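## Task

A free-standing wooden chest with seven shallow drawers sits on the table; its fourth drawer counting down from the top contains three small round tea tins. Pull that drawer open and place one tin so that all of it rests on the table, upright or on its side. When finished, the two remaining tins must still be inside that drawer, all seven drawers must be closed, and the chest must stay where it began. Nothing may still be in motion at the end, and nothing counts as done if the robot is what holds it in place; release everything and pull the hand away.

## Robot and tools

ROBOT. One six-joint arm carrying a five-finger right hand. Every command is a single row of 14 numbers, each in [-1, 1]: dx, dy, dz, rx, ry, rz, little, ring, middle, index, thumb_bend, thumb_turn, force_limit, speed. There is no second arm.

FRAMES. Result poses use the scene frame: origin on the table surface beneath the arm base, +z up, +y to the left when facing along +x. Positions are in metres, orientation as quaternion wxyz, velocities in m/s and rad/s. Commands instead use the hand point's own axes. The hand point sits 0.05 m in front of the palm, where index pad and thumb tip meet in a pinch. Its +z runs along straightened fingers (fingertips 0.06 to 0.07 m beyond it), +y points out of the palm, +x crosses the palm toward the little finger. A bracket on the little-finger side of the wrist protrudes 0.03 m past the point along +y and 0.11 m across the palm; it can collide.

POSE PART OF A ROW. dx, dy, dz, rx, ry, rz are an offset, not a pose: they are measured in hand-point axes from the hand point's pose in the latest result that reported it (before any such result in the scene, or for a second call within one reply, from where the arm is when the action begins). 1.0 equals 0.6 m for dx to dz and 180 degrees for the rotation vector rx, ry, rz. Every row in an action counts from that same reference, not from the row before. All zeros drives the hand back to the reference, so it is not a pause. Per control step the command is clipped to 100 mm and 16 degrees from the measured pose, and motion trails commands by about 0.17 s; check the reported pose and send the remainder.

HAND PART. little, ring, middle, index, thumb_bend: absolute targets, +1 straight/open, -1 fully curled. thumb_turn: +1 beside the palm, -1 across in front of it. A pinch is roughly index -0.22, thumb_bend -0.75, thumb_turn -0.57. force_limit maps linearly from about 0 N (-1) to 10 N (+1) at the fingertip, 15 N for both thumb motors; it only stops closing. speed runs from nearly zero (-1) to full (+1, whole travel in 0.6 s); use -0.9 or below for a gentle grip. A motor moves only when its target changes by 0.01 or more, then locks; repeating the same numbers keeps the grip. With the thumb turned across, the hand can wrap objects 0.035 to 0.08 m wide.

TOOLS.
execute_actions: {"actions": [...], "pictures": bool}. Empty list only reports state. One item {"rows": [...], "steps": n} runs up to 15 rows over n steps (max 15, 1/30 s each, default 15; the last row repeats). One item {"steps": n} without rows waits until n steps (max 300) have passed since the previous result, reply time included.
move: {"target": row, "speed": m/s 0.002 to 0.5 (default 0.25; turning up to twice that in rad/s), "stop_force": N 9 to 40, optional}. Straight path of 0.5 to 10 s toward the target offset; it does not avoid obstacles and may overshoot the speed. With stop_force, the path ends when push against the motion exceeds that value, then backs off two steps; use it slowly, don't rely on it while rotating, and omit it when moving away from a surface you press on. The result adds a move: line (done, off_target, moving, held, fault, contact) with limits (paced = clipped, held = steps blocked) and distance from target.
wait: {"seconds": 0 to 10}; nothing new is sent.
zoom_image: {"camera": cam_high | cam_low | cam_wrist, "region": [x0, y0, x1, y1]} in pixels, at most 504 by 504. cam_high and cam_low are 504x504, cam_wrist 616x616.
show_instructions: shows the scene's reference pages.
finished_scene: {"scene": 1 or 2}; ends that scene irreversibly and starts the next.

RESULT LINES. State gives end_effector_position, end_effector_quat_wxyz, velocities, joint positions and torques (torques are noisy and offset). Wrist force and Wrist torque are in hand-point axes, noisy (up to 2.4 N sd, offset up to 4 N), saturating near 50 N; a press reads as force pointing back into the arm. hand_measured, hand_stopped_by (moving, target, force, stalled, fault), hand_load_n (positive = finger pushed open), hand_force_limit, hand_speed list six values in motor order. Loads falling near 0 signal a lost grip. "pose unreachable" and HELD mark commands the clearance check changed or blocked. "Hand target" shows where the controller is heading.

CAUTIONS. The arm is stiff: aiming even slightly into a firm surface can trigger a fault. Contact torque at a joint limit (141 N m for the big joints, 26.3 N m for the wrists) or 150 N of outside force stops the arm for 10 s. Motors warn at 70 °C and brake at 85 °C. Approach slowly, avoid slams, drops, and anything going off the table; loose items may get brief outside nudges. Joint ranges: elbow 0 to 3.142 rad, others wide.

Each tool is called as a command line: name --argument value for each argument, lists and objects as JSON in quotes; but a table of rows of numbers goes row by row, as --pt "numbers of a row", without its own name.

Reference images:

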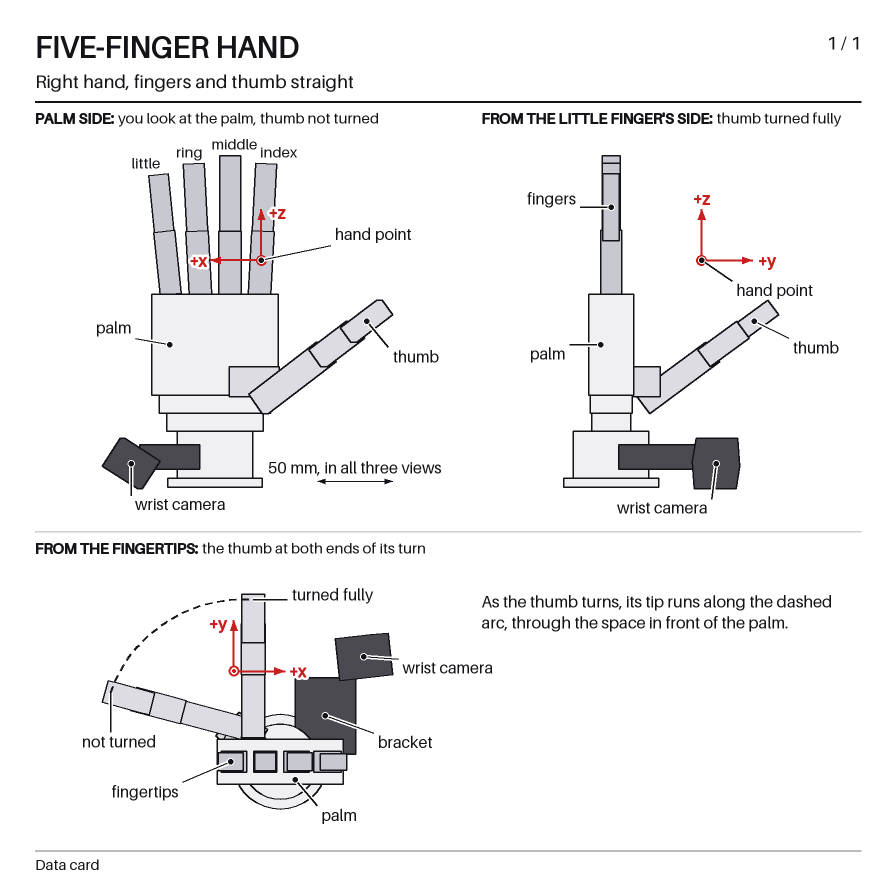

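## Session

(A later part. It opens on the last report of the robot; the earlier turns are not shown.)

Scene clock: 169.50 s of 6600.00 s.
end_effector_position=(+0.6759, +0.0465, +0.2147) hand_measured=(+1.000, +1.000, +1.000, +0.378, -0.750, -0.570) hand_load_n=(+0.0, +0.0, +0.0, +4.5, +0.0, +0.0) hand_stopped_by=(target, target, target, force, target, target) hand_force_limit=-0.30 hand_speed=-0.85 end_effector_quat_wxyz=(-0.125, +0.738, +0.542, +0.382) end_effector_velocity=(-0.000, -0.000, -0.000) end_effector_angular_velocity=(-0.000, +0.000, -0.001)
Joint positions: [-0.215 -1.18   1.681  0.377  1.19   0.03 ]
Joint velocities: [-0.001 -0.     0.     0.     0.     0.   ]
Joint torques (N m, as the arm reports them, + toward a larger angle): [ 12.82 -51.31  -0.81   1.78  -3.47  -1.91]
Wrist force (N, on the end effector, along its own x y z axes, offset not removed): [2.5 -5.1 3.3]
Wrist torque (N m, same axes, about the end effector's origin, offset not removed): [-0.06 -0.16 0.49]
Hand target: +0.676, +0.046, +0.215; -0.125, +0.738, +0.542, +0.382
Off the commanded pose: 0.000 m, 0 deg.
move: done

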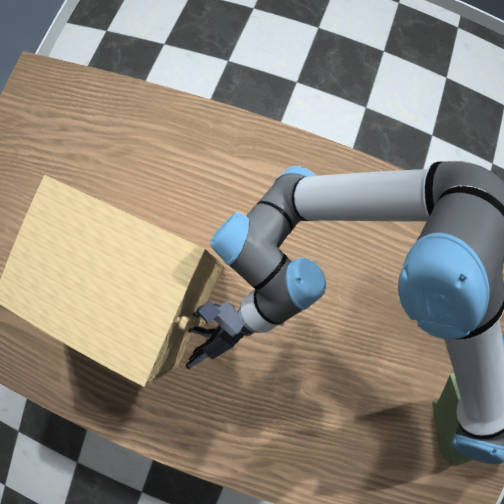

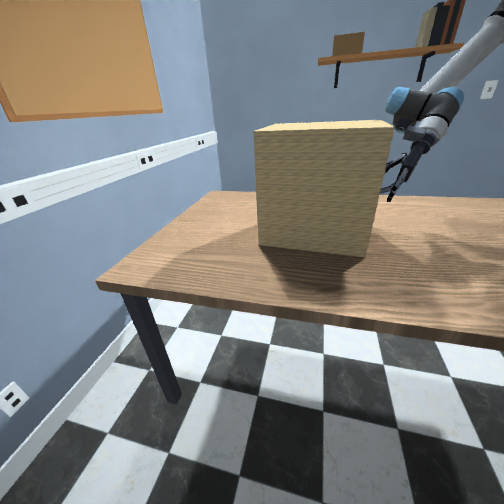

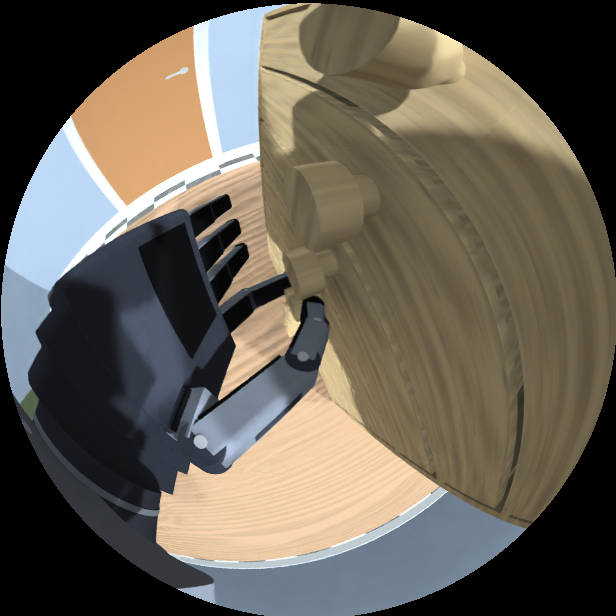

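move --target '[0,0,0.015,0,0,0,1,1,1,0.6,-0.75,-0.57,-0.3,0.5]' --speed 0.02

move --target '[0,0.007,0,0,0,0,1,1,1,0.6,-0.75,-0.57,-0.3,0.5]' --speed 0.01

move --target '[0,0,0,0,0,0,1,1,1,-0.1,-0.75,-0.57,-0.3,-0.85]'

zoom_image --camera "cam_wrist" --region '[240, 200, 400, 360]'

zoom_image --camera "cam_high" --region '[150, 270, 250, 370]'

Scene clock: 176.47 s of 6600.00 s.
end_effector_position=(+0.6796, +0.0517, +0.2087) hand_measured=(+1.000, +1.000, +1.000, +0.600, -0.750, -0.570) hand_load_n=(+0.0, +0.0, +0.0, +0.0, +0.0, +0.0) hand_stopped_by=(target, target, target, target, target, target) hand_force_limit=-0.30 hand_speed=0.50 end_effector_quat_wxyz=(-0.125, +0.738, +0.542, +0.382) end_effector_velocity=(+0.002, +0.001, -0.001) end_effector_angular_velocity=(-0.001, -0.001, -0.001)
Joint positions: [-0.208 -1.161  1.67   0.367  1.195  0.036]
Joint velocities: [ 0.002  0.005 -0.005 -0.002  0.001  0.001]
Joint torques (N m, as the arm reports them, + toward a larger angle): [ 34.09 -24.38 -24.85  -0.72   1.47   1.58]
Wrist force (N, on the end effector, along its own x y z axes, offset not removed): [0.3 0.0 0.0]
Wrist torque (N m, same axes, about the end effector's origin, offset not removed): [0.02 0.19 0.14]
Hand target: +0.680, +0.052, +0.209; -0.125, +0.738, +0.542, +0.382
Off the commanded pose: 0.000 m, 0 deg.
After step 90, 3.20 s passed at rest.
move: done

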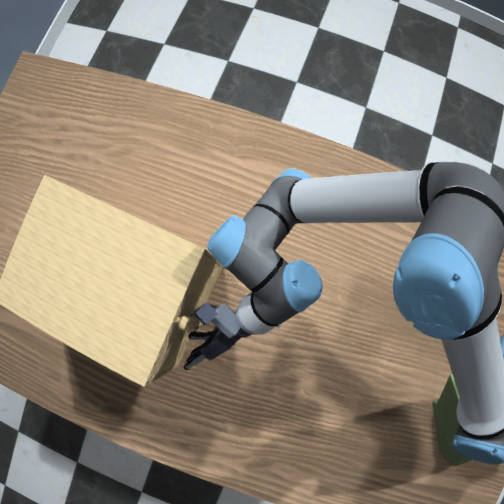

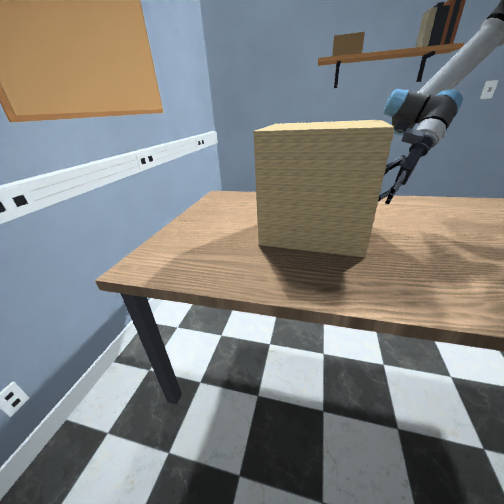

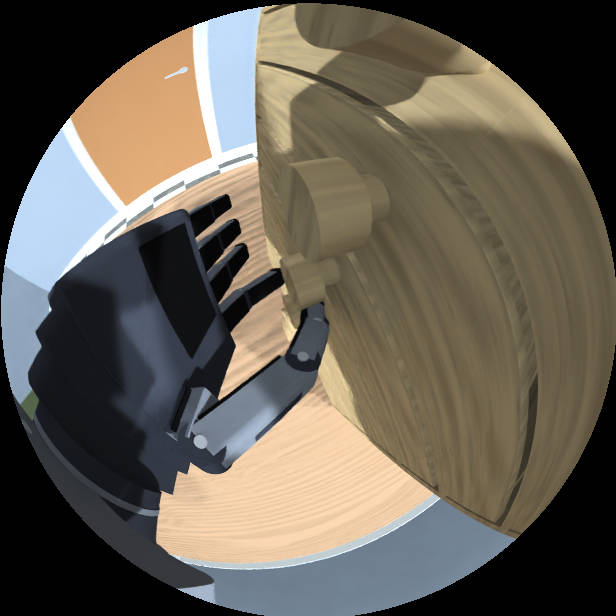

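Scene clock: 177.17 s of 6600.00 s.
end_effector_position=(+0.6832, +0.0502, +0.2097) hand_measured=(+1.000, +1.000, +1.000, +0.600, -0.750, -0.570) hand_load_n=(+0.0, +0.0, +0.0, +0.0, +0.0, +0.0) hand_stopped_by=(target, target, target, target, target, target) hand_force_limit=-0.30 hand_speed=0.50 end_effector_quat_wxyz=(-0.125, +0.738, +0.542, +0.382) end_effector_velocity=(+0.002, -0.001, +0.000) end_effector_angular_velocity=(-0.000, -0.001, +0.000)
Joint positions: [-0.208 -1.158  1.657  0.376  1.195  0.036]
Joint velocities: [-0.     0.002 -0.006  0.004 -0.    -0.001]
Joint torques (N m, as the arm reports them, + toward a larger angle): [  6.66 -26.25 -25.     4.01  -3.65  -1.79]
Wrist force (N, on the end effector, along its own x y z axes, offset not removed): [0.4 0.6 -0.2]
Wrist torque (N m, same axes, about the end effector's origin, offset not removed): [0.15 0.22 0.29]
Hand target: +0.683, +0.050, +0.210; -0.125, +0.738, +0.542, +0.382
Off the commanded pose: 0.000 m, 0 deg.
move: done

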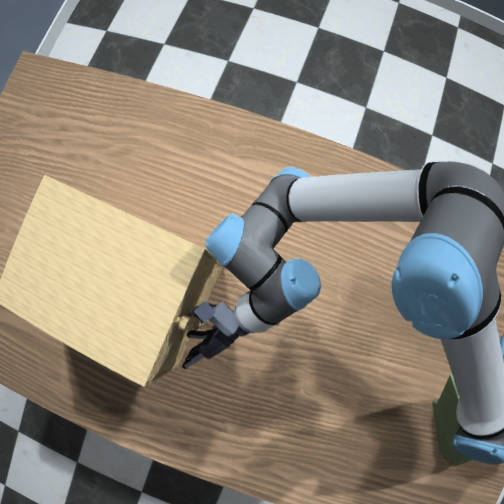

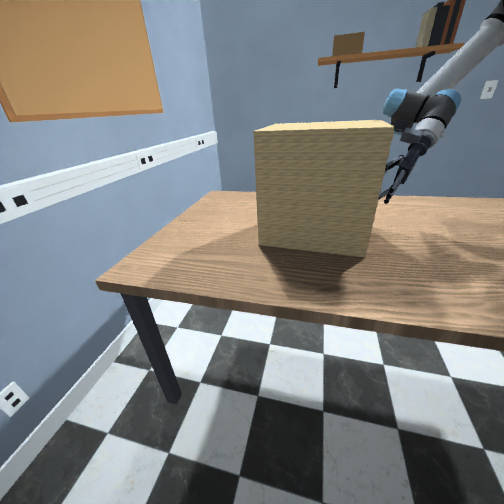

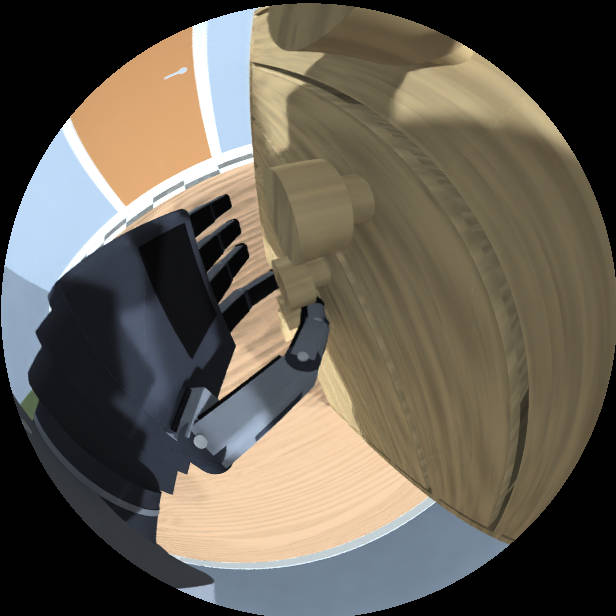

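Scene clock: 178.23 s of 6600.00 s.
end_effector_position=(+0.6832, +0.0502, +0.2097) hand_measured=(+1.000, +1.000, +1.000, +0.402, -0.750, -0.570) hand_load_n=(+0.0, +0.0, +0.0, +4.0, +0.0, +0.0) hand_stopped_by=(target, target, target, force, target, target) hand_force_limit=-0.30 hand_speed=-0.85 end_effector_quat_wxyz=(-0.125, +0.738, +0.542, +0.382) end_effector_velocity=(-0.001, +0.001, -0.001) end_effector_angular_velocity=(+0.000, +0.002, +0.001)
Joint positions: [-0.208 -1.157  1.658  0.376  1.195  0.036]
Joint velocities: [ 0.     0.     0.002  0.     0.    -0.   ]
Joint torques (N m, as the arm reports them, + toward a larger angle): [ 12.29 -33.9   -1.35  -0.55  -3.31  -1.32]
Wrist force (N, on the end effector, along its own x y z axes, offset not removed): [-0.1 -2.1 -1.6]
Wrist torque (N m, same axes, about the end effector's origin, offset not removed): [0.64 0.35 0.39]
Hand target: +0.683, +0.050, +0.210; -0.125, +0.738, +0.542, +0.382
Off the commanded pose: 0.000 m, 0 deg.
move: done

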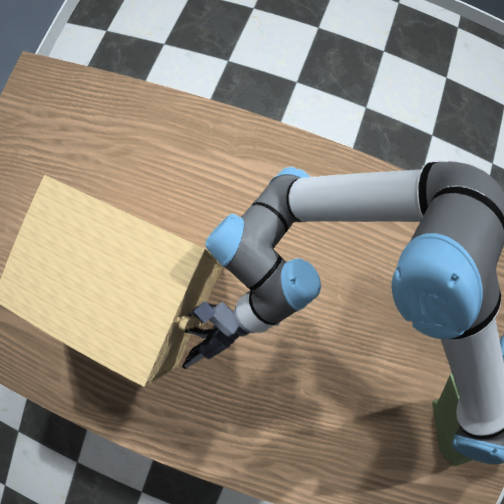

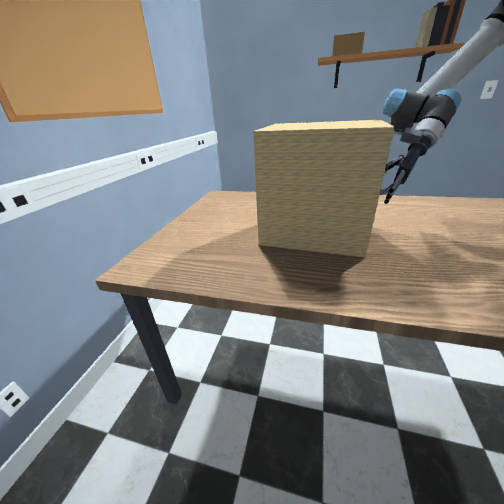

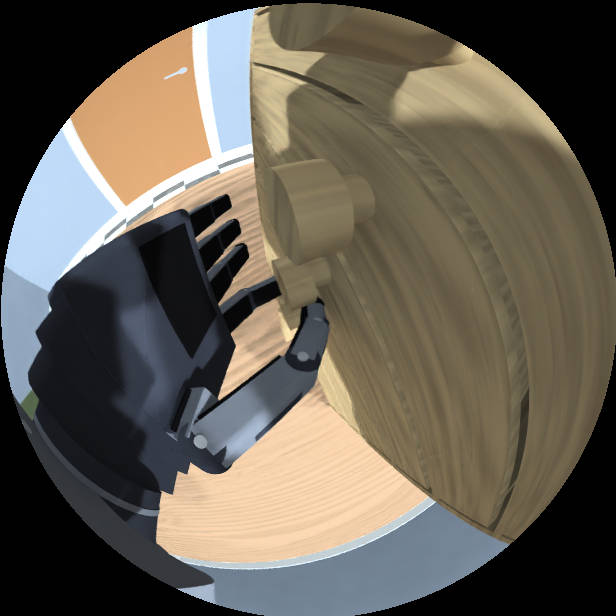

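Region (240, 200, 400, 360) of cam_wrist's 616x616 image, scaled by 3.150, with more detail than that image has.

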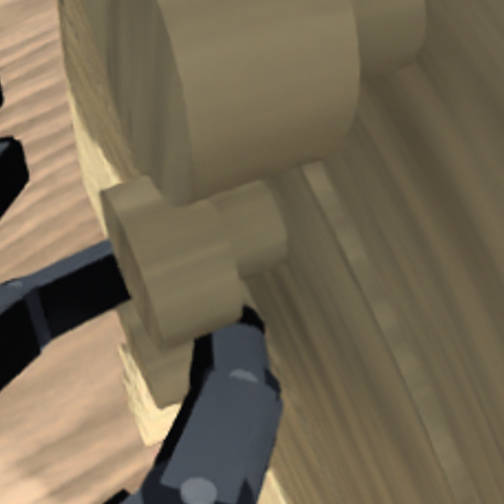

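Region (150, 270, 250, 370) of cam_high's 504x504 image, scaled by 5.040, with more detail than that image has.

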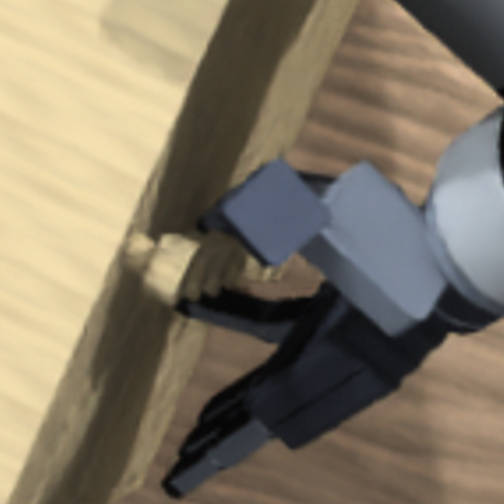

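move --target '[0,0,0,0,0,0,1,1,1,-0.2,-0.75,-0.57,0.4,-0.9]'

zoom_image --camera "cam_high" --region '[150, 270, 250, 370]'

Scene clock: 182.87 s of 6600.00 s.
end_effector_position=(+0.6832, +0.0502, +0.2097) hand_measured=(+1.000, +1.000, +1.000, +0.388, -0.750, -0.570) hand_load_n=(+0.0, +0.0, +0.0, +7.5, +0.0, +0.0) hand_stopped_by=(target, target, target, force, target, target) hand_force_limit=0.40 hand_speed=-0.90 end_effector_quat_wxyz=(-0.125, +0.738, +0.542, +0.382) end_effector_velocity=(-0.000, +0.001, +0.000) end_effector_angular_velocity=(+0.001, +0.001, +0.001)
Joint positions: [-0.208 -1.158  1.657  0.376  1.195  0.036]
Joint velocities: [0.001 0.    0.001 0.    0.    0.001]
Joint torques (N m, as the arm reports them, + toward a larger angle): [ 26.83 -46.86 -20.78  -1.59  -2.18   0.22]
Wrist force (N, on the end effector, along its own x y z axes, offset not removed): [-0.2 -5.3 -0.8]
Wrist torque (N m, same axes, about the end effector's origin, offset not removed): [0.73 0.44 0.35]
Hand target: +0.683, +0.050, +0.210; -0.125, +0.738, +0.542, +0.382
Off the commanded pose: 0.000 m, 0 deg.
After step 90, 0.93 s passed at rest.
move: done

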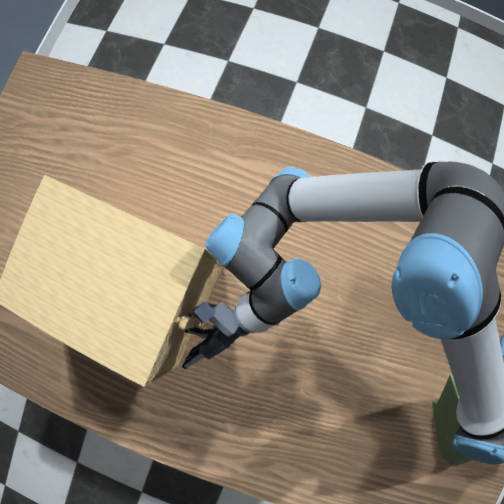

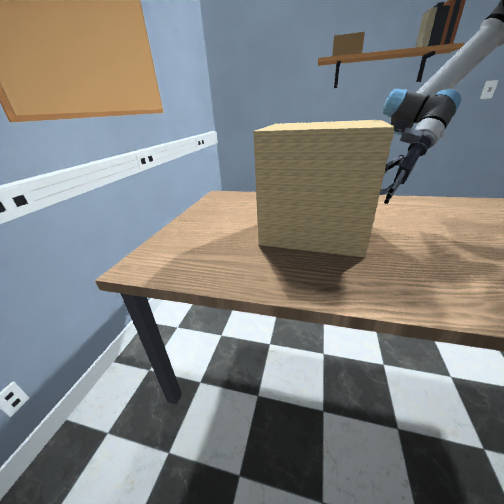

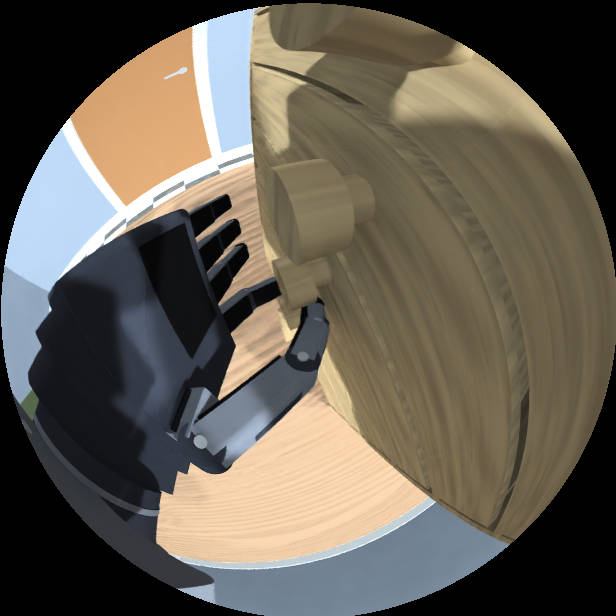

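Region (150, 270, 250, 370) of cam_high's 504x504 image, scaled by 5.040, with more detail than that image has.

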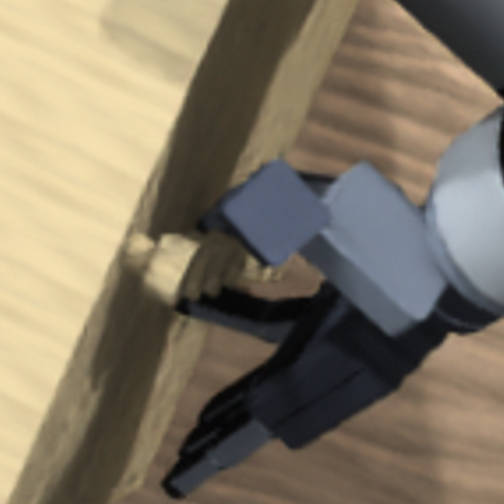

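move --target '[0,0,0,0,0,0,1,1,1,0.65,-0.75,-0.57,-0.3,1]'

move --target '[-0.008,-0.0405,-0.022,0.064,0.059,-0.019,1,1,1,0.65,-0.75,-0.57,-0.3,1]' --speed 0.08

move --target '[0,0.032,0.008,0,0,0,1,1,1,0.65,-0.75,-0.57,-0.3,1]' --speed 0.02

zoom_image --camera "cam_wrist" --region '[240, 200, 400, 360]'

zoom_image --camera "cam_high" --region '[150, 270, 250, 370]'

Scene clock: 191.67 s of 6600.00 s.
end_effector_position=(+0.6832, +0.0502, +0.2097) hand_measured=(+1.000, +1.000, +1.000, +0.650, -0.750, -0.570) hand_load_n=(+0.0, +0.0, +0.0, +0.0, +0.0, +0.0) hand_stopped_by=(target, target, target, target, target, target) hand_force_limit=-0.30 hand_speed=1.00 end_effector_quat_wxyz=(-0.125, +0.738, +0.542, +0.382) end_effector_velocity=(-0.000, +0.001, +0.000) end_effector_angular_velocity=(+0.000, +0.000, +0.001)
Joint positions: [-0.208 -1.157  1.658  0.376  1.195  0.036]
Joint velocities: [ 0.001  0.     0.001 -0.    -0.    -0.   ]
Joint torques (N m, as the arm reports them, + toward a larger angle): [ 27.58 -32.94  -8.79   0.07  -2.05   0.19]
Wrist force (N, on the end effector, along its own x y z axes, offset not removed): [-1.1 0.6 -1.9]
Wrist torque (N m, same axes, about the end effector's origin, offset not removed): [0.29 0.52 0.30]
Hand target: +0.683, +0.050, +0.210; -0.125, +0.738, +0.542, +0.382
Off the commanded pose: 0.000 m, 0 deg.
After step 90, 5.10 s passed at rest.
move: done

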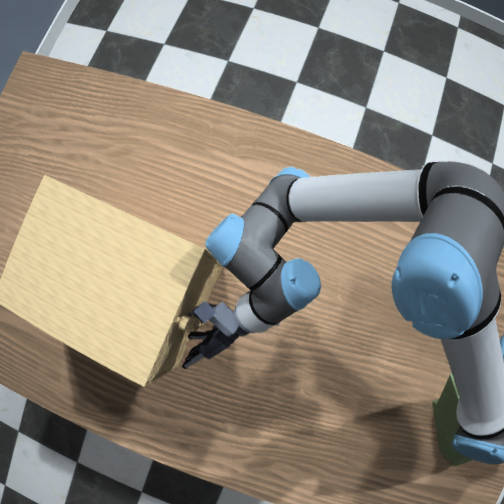

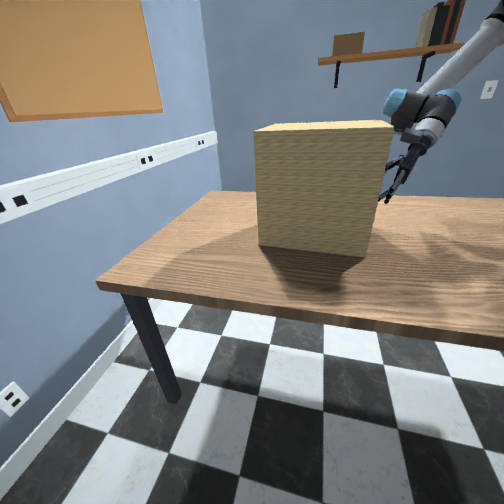

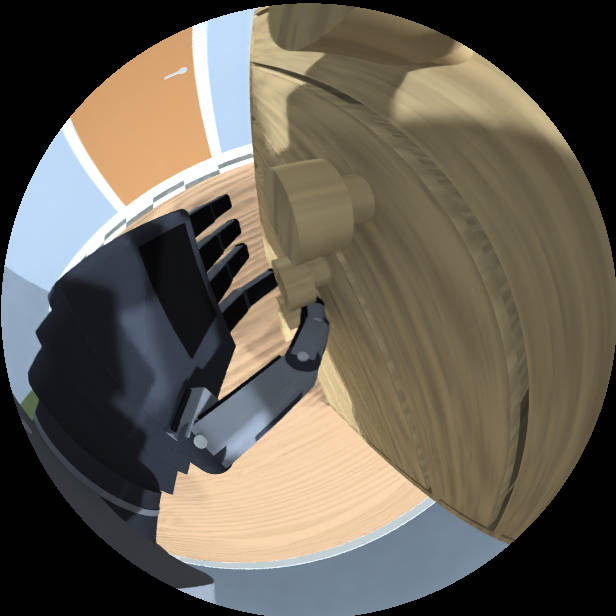

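Scene clock: 193.77 s of 6600.00 s.
end_effector_position=(+0.6553, +0.0483, +0.2097) hand_measured=(+1.000, +1.000, +1.000, +0.650, -0.750, -0.570) hand_load_n=(+0.0, +0.0, +0.0, +0.0, +0.0, +0.0) hand_stopped_by=(target, target, target, target, target, target) hand_force_limit=-0.30 hand_speed=1.00 end_effector_quat_wxyz=(-0.236, +0.667, +0.585, +0.396) end_effector_velocity=(-0.001, -0.000, +0.000) end_effector_angular_velocity=(+0.007, +0.000, +0.012)
Joint positions: [-0.339 -1.101  1.603  0.684  0.965 -0.271]
Joint velocities: [-0.006  0.005 -0.006  0.019 -0.008 -0.02 ]
Joint torques (N m, as the arm reports them, + toward a larger angle): [  7.67 -27.01 -23.63   4.35  -4.12  -1.87]
Wrist force (N, on the end effector, along its own x y z axes, offset not removed): [0.7 0.9 -1.6]
Wrist torque (N m, same axes, about the end effector's origin, offset not removed): [0.18 0.27 0.39]
Hand target: +0.655, +0.048, +0.210; -0.236, +0.667, +0.586, +0.396
Off the commanded pose: 0.000 m, 0 deg.
move: done

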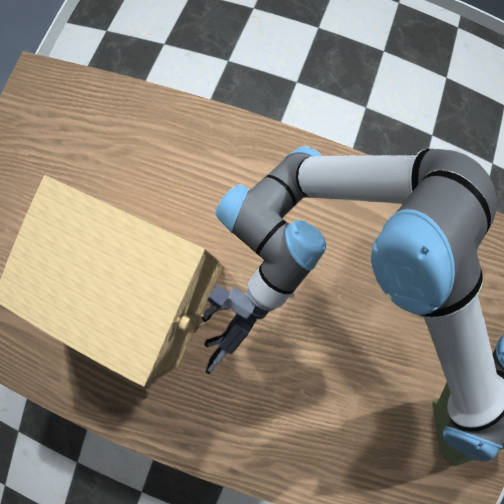

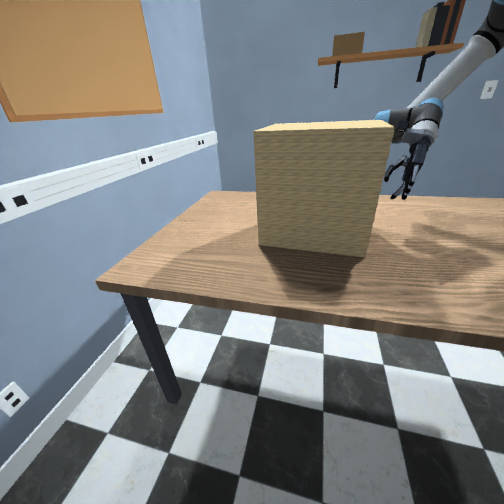

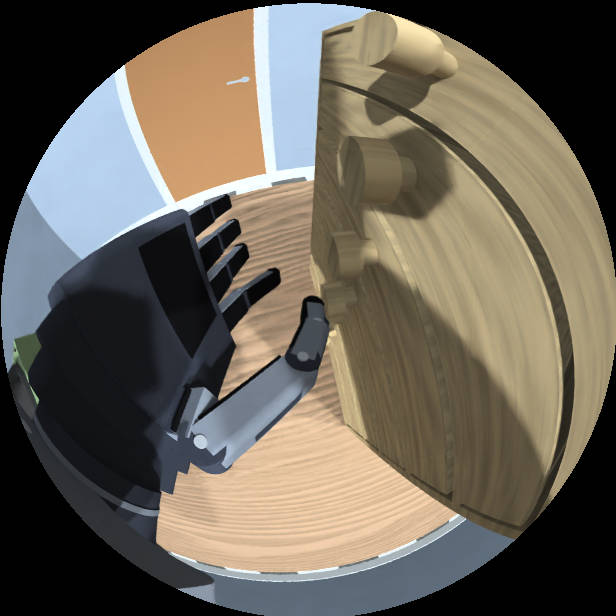

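Scene clock: 195.03 s of 6600.00 s.
end_effector_position=(+0.6749, +0.0481, +0.2098) hand_measured=(+1.000, +1.000, +1.000, +0.650, -0.750, -0.570) hand_load_n=(+0.0, +0.0, +0.0, +0.0, +0.0, +0.0) hand_stopped_by=(target, target, target, target, target, target) hand_force_limit=-0.30 hand_speed=1.00 end_effector_quat_wxyz=(-0.235, +0.667, +0.585, +0.396) end_effector_velocity=(+0.002, +0.001, +0.000) end_effector_angular_velocity=(+0.000, -0.000, +0.001)
Joint positions: [-0.324 -1.069  1.533  0.712  0.971 -0.254]
Joint velocities: [ 0.003  0.004 -0.009  0.004  0.001  0.001]
Joint torques (N m, as the arm reports them, + toward a larger angle): [ 33.23 -28.05 -23.23   4.52   1.17   2.  ]
Wrist force (N, on the end effector, along its own x y z axes, offset not removed): [0.1 2.2 1.1]
Wrist torque (N m, same axes, about the end effector's origin, offset not removed): [0.15 0.09 0.46]
Hand target: +0.675, +0.048, +0.210; -0.236, +0.667, +0.585, +0.396
Off the commanded pose: 0.000 m, 0 deg.
move: done

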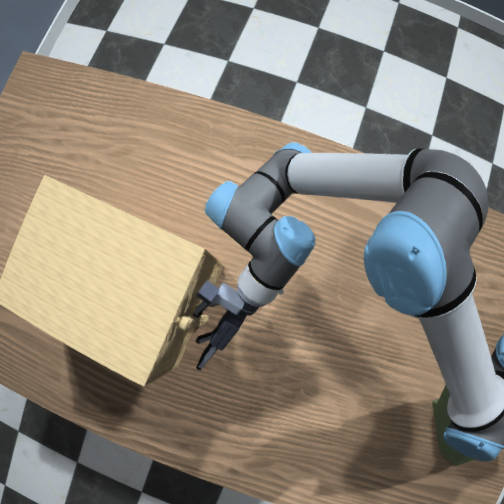

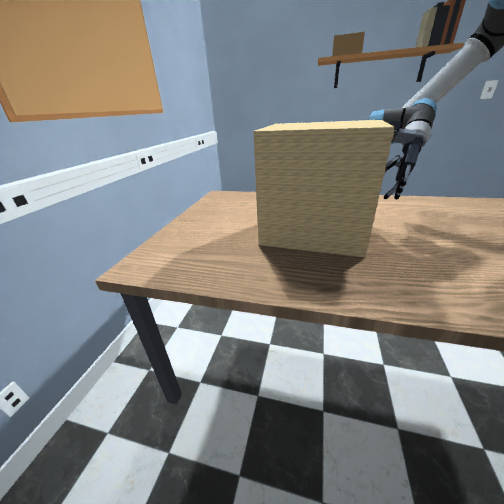

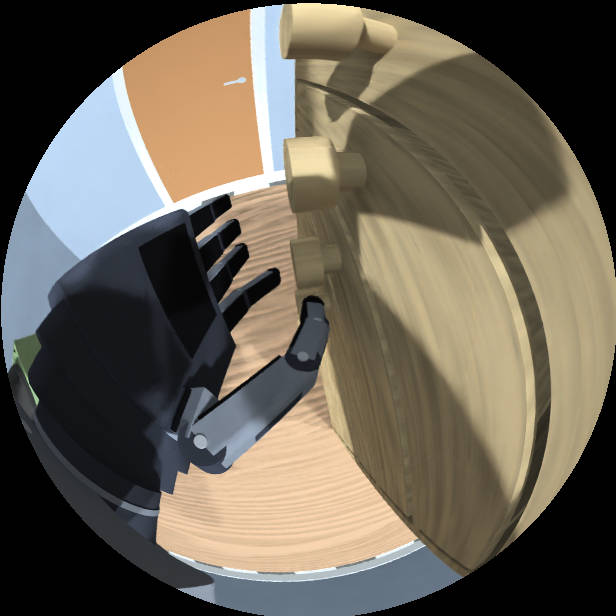

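Region (240, 200, 400, 360) of cam_wrist's 616x616 image, scaled by 3.150, with more detail than that image has.

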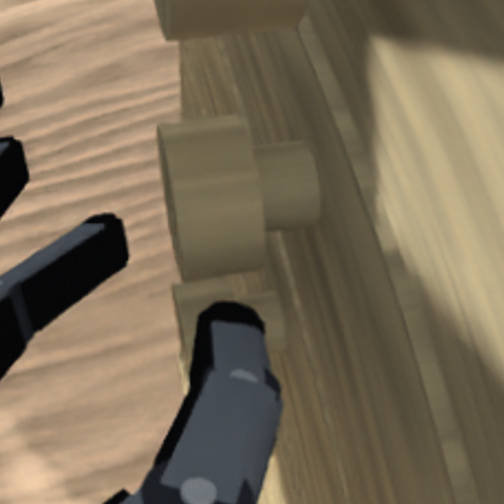

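Region (150, 270, 250, 370) of cam_high's 504x504 image, scaled by 5.040, with more detail than that image has.

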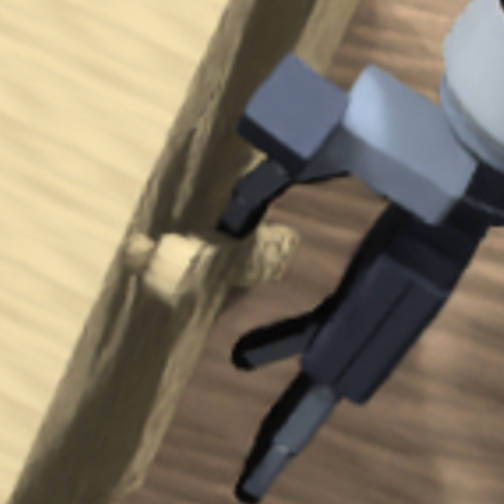

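move --target '[-0.0133,0,0,0,0,0,1,1,1,0.65,-0.75,-0.57,-0.3,1]' --speed 0.02

move --target '[0,0,0,0,0,0,1,1,1,-0.1,-0.75,-0.57,-0.3,-0.85]'

zoom_image --camera "cam_wrist" --region '[240, 200, 400, 360]'

zoom_image --camera "cam_high" --region '[150, 270, 250, 370]'

Scene clock: 199.43 s of 6600.00 s.
end_effector_position=(+0.6748, +0.0435, +0.2036) hand_measured=(+1.000, +1.000, +1.000, +0.650, -0.750, -0.570) hand_load_n=(+0.0, +0.0, +0.0, +0.0, +0.0, +0.0) hand_stopped_by=(target, target, target, target, target, target) hand_force_limit=-0.30 hand_speed=1.00 end_effector_quat_wxyz=(-0.235, +0.667, +0.585, +0.396) end_effector_velocity=(+0.000, -0.001, -0.002) end_effector_angular_velocity=(+0.000, -0.001, +0.000)
Joint positions: [-0.337 -1.06   1.531  0.715  0.966 -0.269]
Joint velocities: [-0.003  0.003 -0.001  0.001 -0.002 -0.005]
Joint torques (N m, as the arm reports them, + toward a larger angle): [  5.81 -28.65 -24.69   4.38  -3.77  -1.91]
Wrist force (N, on the end effector, along its own x y z axes, offset not removed): [-0.4 2.8 0.8]
Wrist torque (N m, same axes, about the end effector's origin, offset not removed): [0.45 0.24 0.32]
Hand target: +0.675, +0.043, +0.203; -0.235, +0.667, +0.585, +0.396
Off the commanded pose: 0.000 m, 0 deg.
After step 90, 0.67 s passed at rest.
move: done

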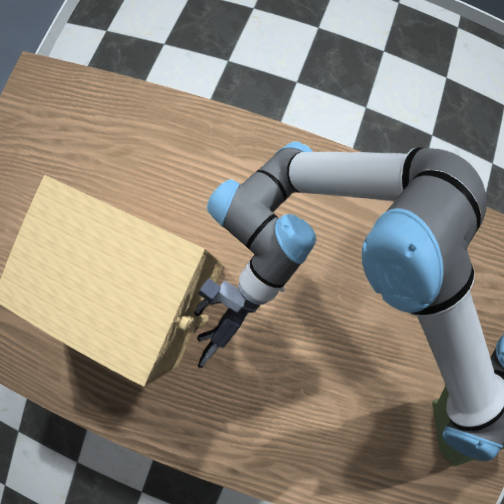

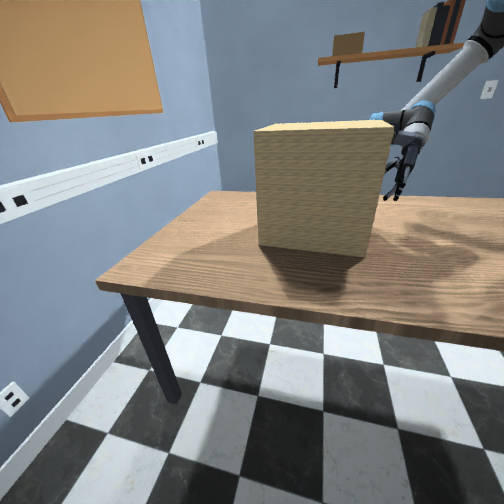

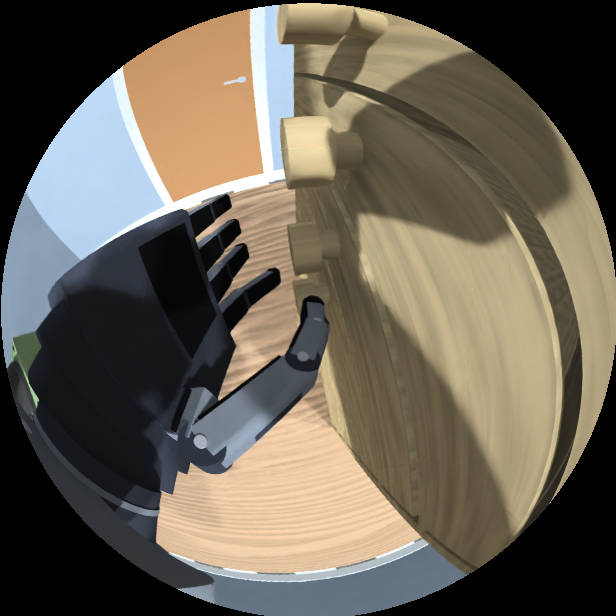

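Scene clock: 201.13 s of 6600.00 s.
end_effector_position=(+0.6748, +0.0435, +0.2036) hand_measured=(+1.000, +1.000, +1.000, +0.294, -0.750, -0.570) hand_load_n=(+0.0, +0.0, +0.0, +3.5, +0.0, +0.0) hand_stopped_by=(target, target, target, force, target, target) hand_force_limit=-0.30 hand_speed=-0.85 end_effector_quat_wxyz=(-0.236, +0.667, +0.585, +0.396) end_effector_velocity=(-0.000, -0.000, -0.000) end_effector_angular_velocity=(+0.000, +0.000, -0.000)
Joint positions: [-0.337 -1.06   1.531  0.715  0.966 -0.269]
Joint velocities: [-0.    -0.     0.001 -0.    -0.     0.   ]
Joint torques (N m, as the arm reports them, + toward a larger angle): [ 31.56 -51.91 -13.81   1.68   0.55   1.5 ]
Wrist force (N, on the end effector, along its own x y z axes, offset not removed): [1.9 -1.1 2.1]
Wrist torque (N m, same axes, about the end effector's origin, offset not removed): [0.42 -0.07 0.54]
Hand target: +0.675, +0.043, +0.204; -0.235, +0.667, +0.585, +0.396
Off the commanded pose: 0.000 m, 0 deg.
move: done

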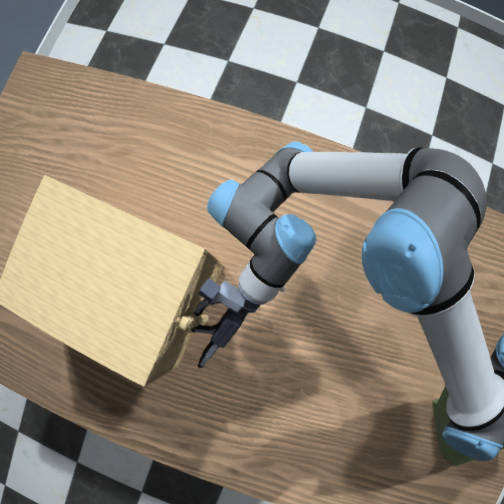

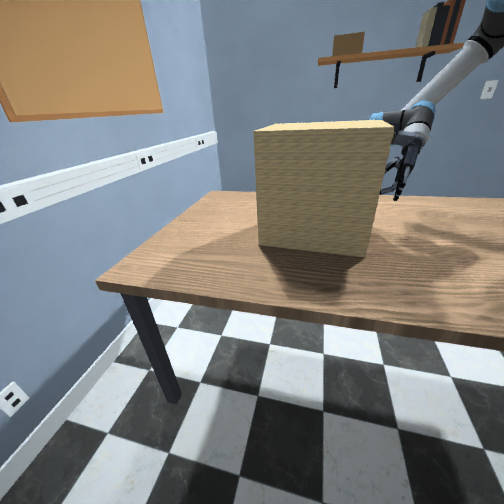

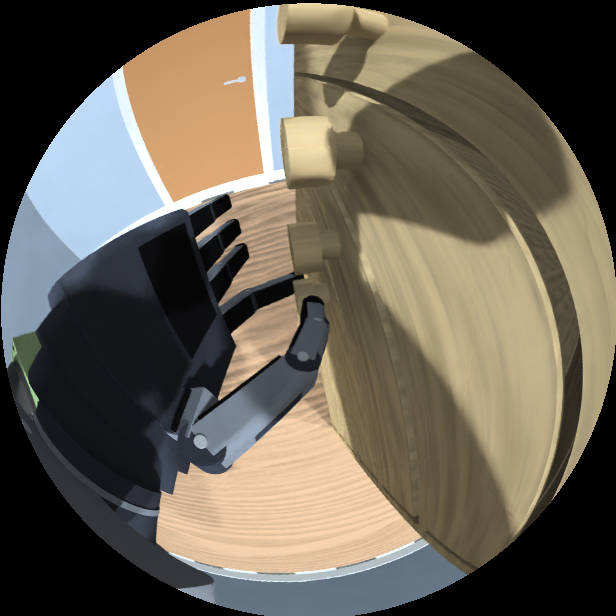

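Region (240, 200, 400, 360) of cam_wrist's 616x616 image, scaled by 3.150, with more detail than that image has.

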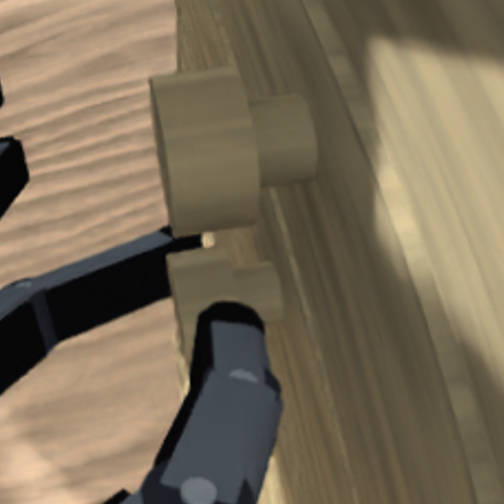

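Region (150, 270, 250, 370) of cam_high's 504x504 image, scaled by 5.040, with more detail than that image has.

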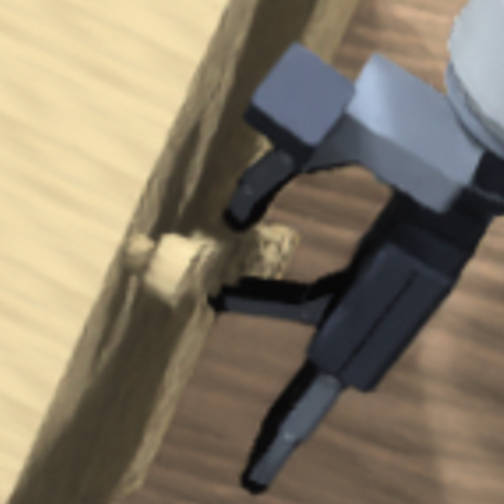

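move --target '[0,0.004,0.012,0,0,0,1,1,1,0.5,-0.75,-0.57,-0.3,0.5]' --speed 0.01

move --target '[0,0,0,0,0,0,1,1,1,-0.1,-0.75,-0.57,-0.3,-0.85]'

zoom_image --camera "cam_wrist" --region '[240, 200, 400, 360]'

zoom_image --camera "cam_high" --region '[150, 270, 250, 370]'

Scene clock: 205.07 s of 6600.00 s.
end_effector_position=(+0.6788, +0.0484, +0.1999) hand_measured=(+1.000, +1.000, +1.000, +0.500, -0.750, -0.570) hand_load_n=(+0.0, +0.0, +0.0, +0.0, +0.0, +0.0) hand_stopped_by=(target, target, target, target, target, target) hand_force_limit=-0.30 hand_speed=0.50 end_effector_quat_wxyz=(-0.236, +0.667, +0.585, +0.396) end_effector_velocity=(+0.001, +0.001, -0.001) end_effector_angular_velocity=(-0.000, -0.001, +0.000)
Joint positions: [-0.327 -1.046  1.517  0.707  0.969 -0.258]
Joint velocities: [ 0.003  0.004 -0.005 -0.002  0.001  0.003]
Joint torques (N m, as the arm reports them, + toward a larger angle): [ 32.67 -27.57 -23.96   0.25   1.09   1.59]
Wrist force (N, on the end effector, along its own x y z axes, offset not removed): [3.5 1.5 1.7]
Wrist torque (N m, same axes, about the end effector's origin, offset not removed): [0.13 -0.35 0.52]
Hand target: +0.679, +0.049, +0.200; -0.236, +0.667, +0.585, +0.396
Off the commanded pose: 0.000 m, 0 deg.
move: done

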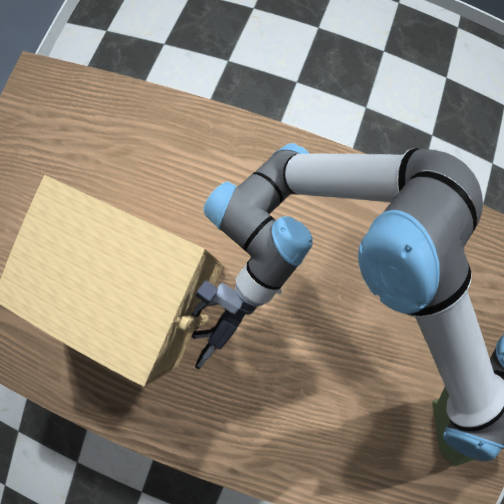

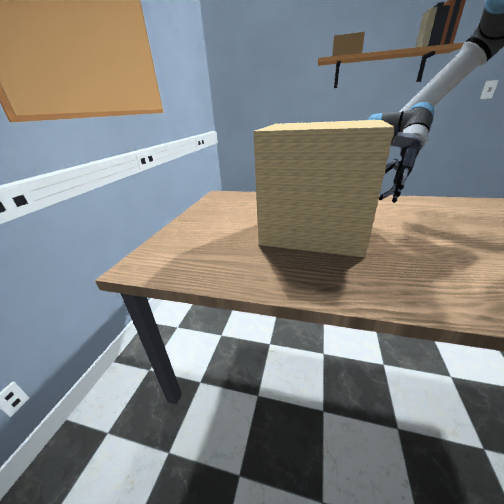

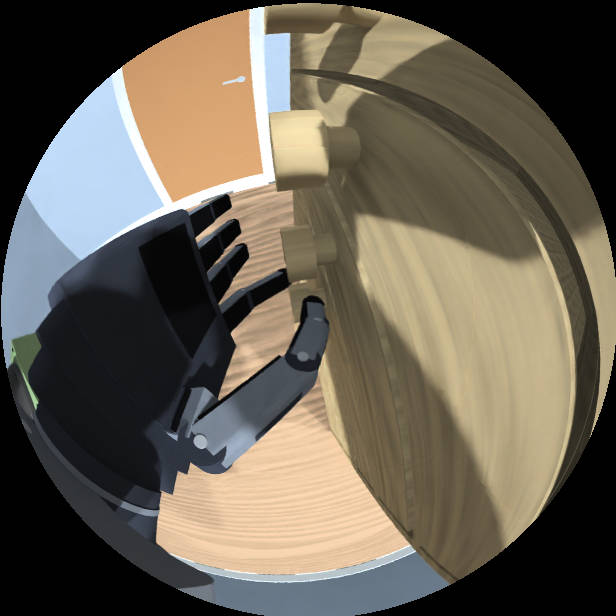

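Scene clock: 206.50 s of 6600.00 s.
end_effector_position=(+0.6788, +0.0485, +0.1999) hand_measured=(+1.000, +1.000, +1.000, +0.210, -0.750, -0.570) hand_load_n=(+0.0, +0.0, +0.0, +4.5, +0.0, +0.0) hand_stopped_by=(target, target, target, force, target, target) hand_force_limit=-0.30 hand_speed=-0.85 end_effector_quat_wxyz=(-0.236, +0.667, +0.585, +0.396) end_effector_velocity=(+0.000, -0.001, +0.000) end_effector_angular_velocity=(-0.001, -0.001, -0.001)
Joint positions: [-0.327 -1.046  1.517  0.707  0.97  -0.258]
Joint velocities: [-0.    -0.001 -0.001 -0.    -0.    -0.001]
Joint torques (N m, as the arm reports them, + toward a larger angle): [  5.64 -55.26  -0.76   3.24  -3.84  -1.81]
Wrist force (N, on the end effector, along its own x y z axes, offset not removed): [-0.9 -3.1 7.4]
Wrist torque (N m, same axes, about the end effector's origin, offset not removed): [-0.14 0.23 0.20]
Hand target: +0.679, +0.048, +0.200; -0.236, +0.667, +0.585, +0.396
Off the commanded pose: 0.000 m, 0 deg.
move: done

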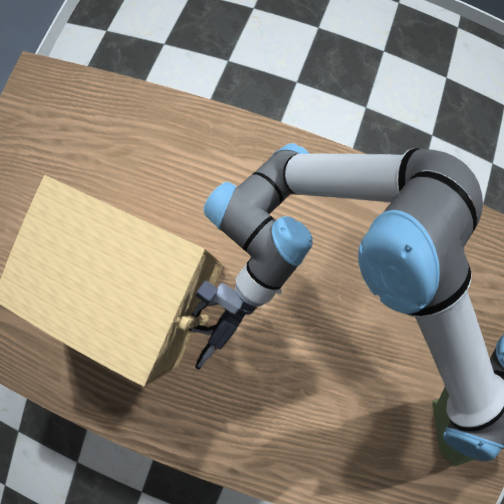

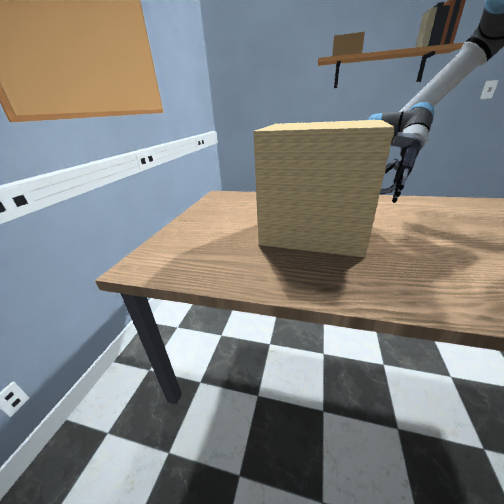

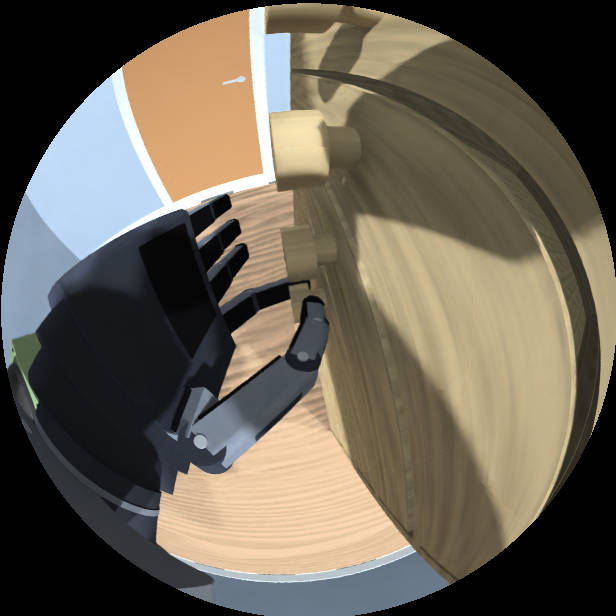

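Region (240, 200, 400, 360) of cam_wrist's 616x616 image, scaled by 3.150, with more detail than that image has.

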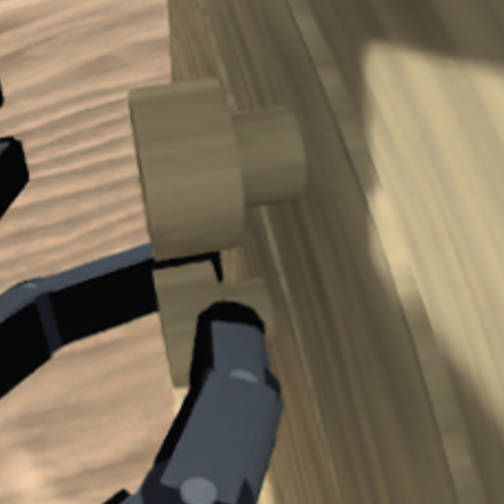

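Region (150, 270, 250, 370) of cam_high's 504x504 image, scaled by 5.040, with more detail than that image has.

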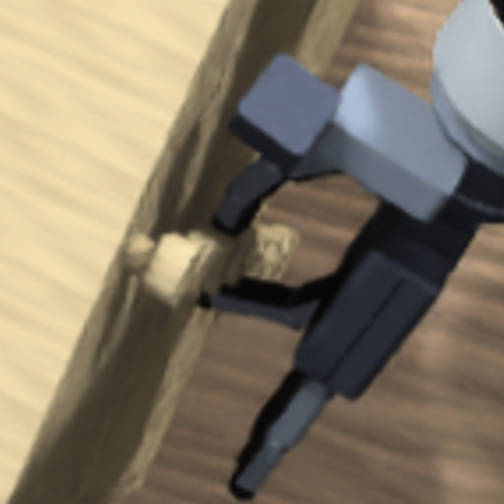

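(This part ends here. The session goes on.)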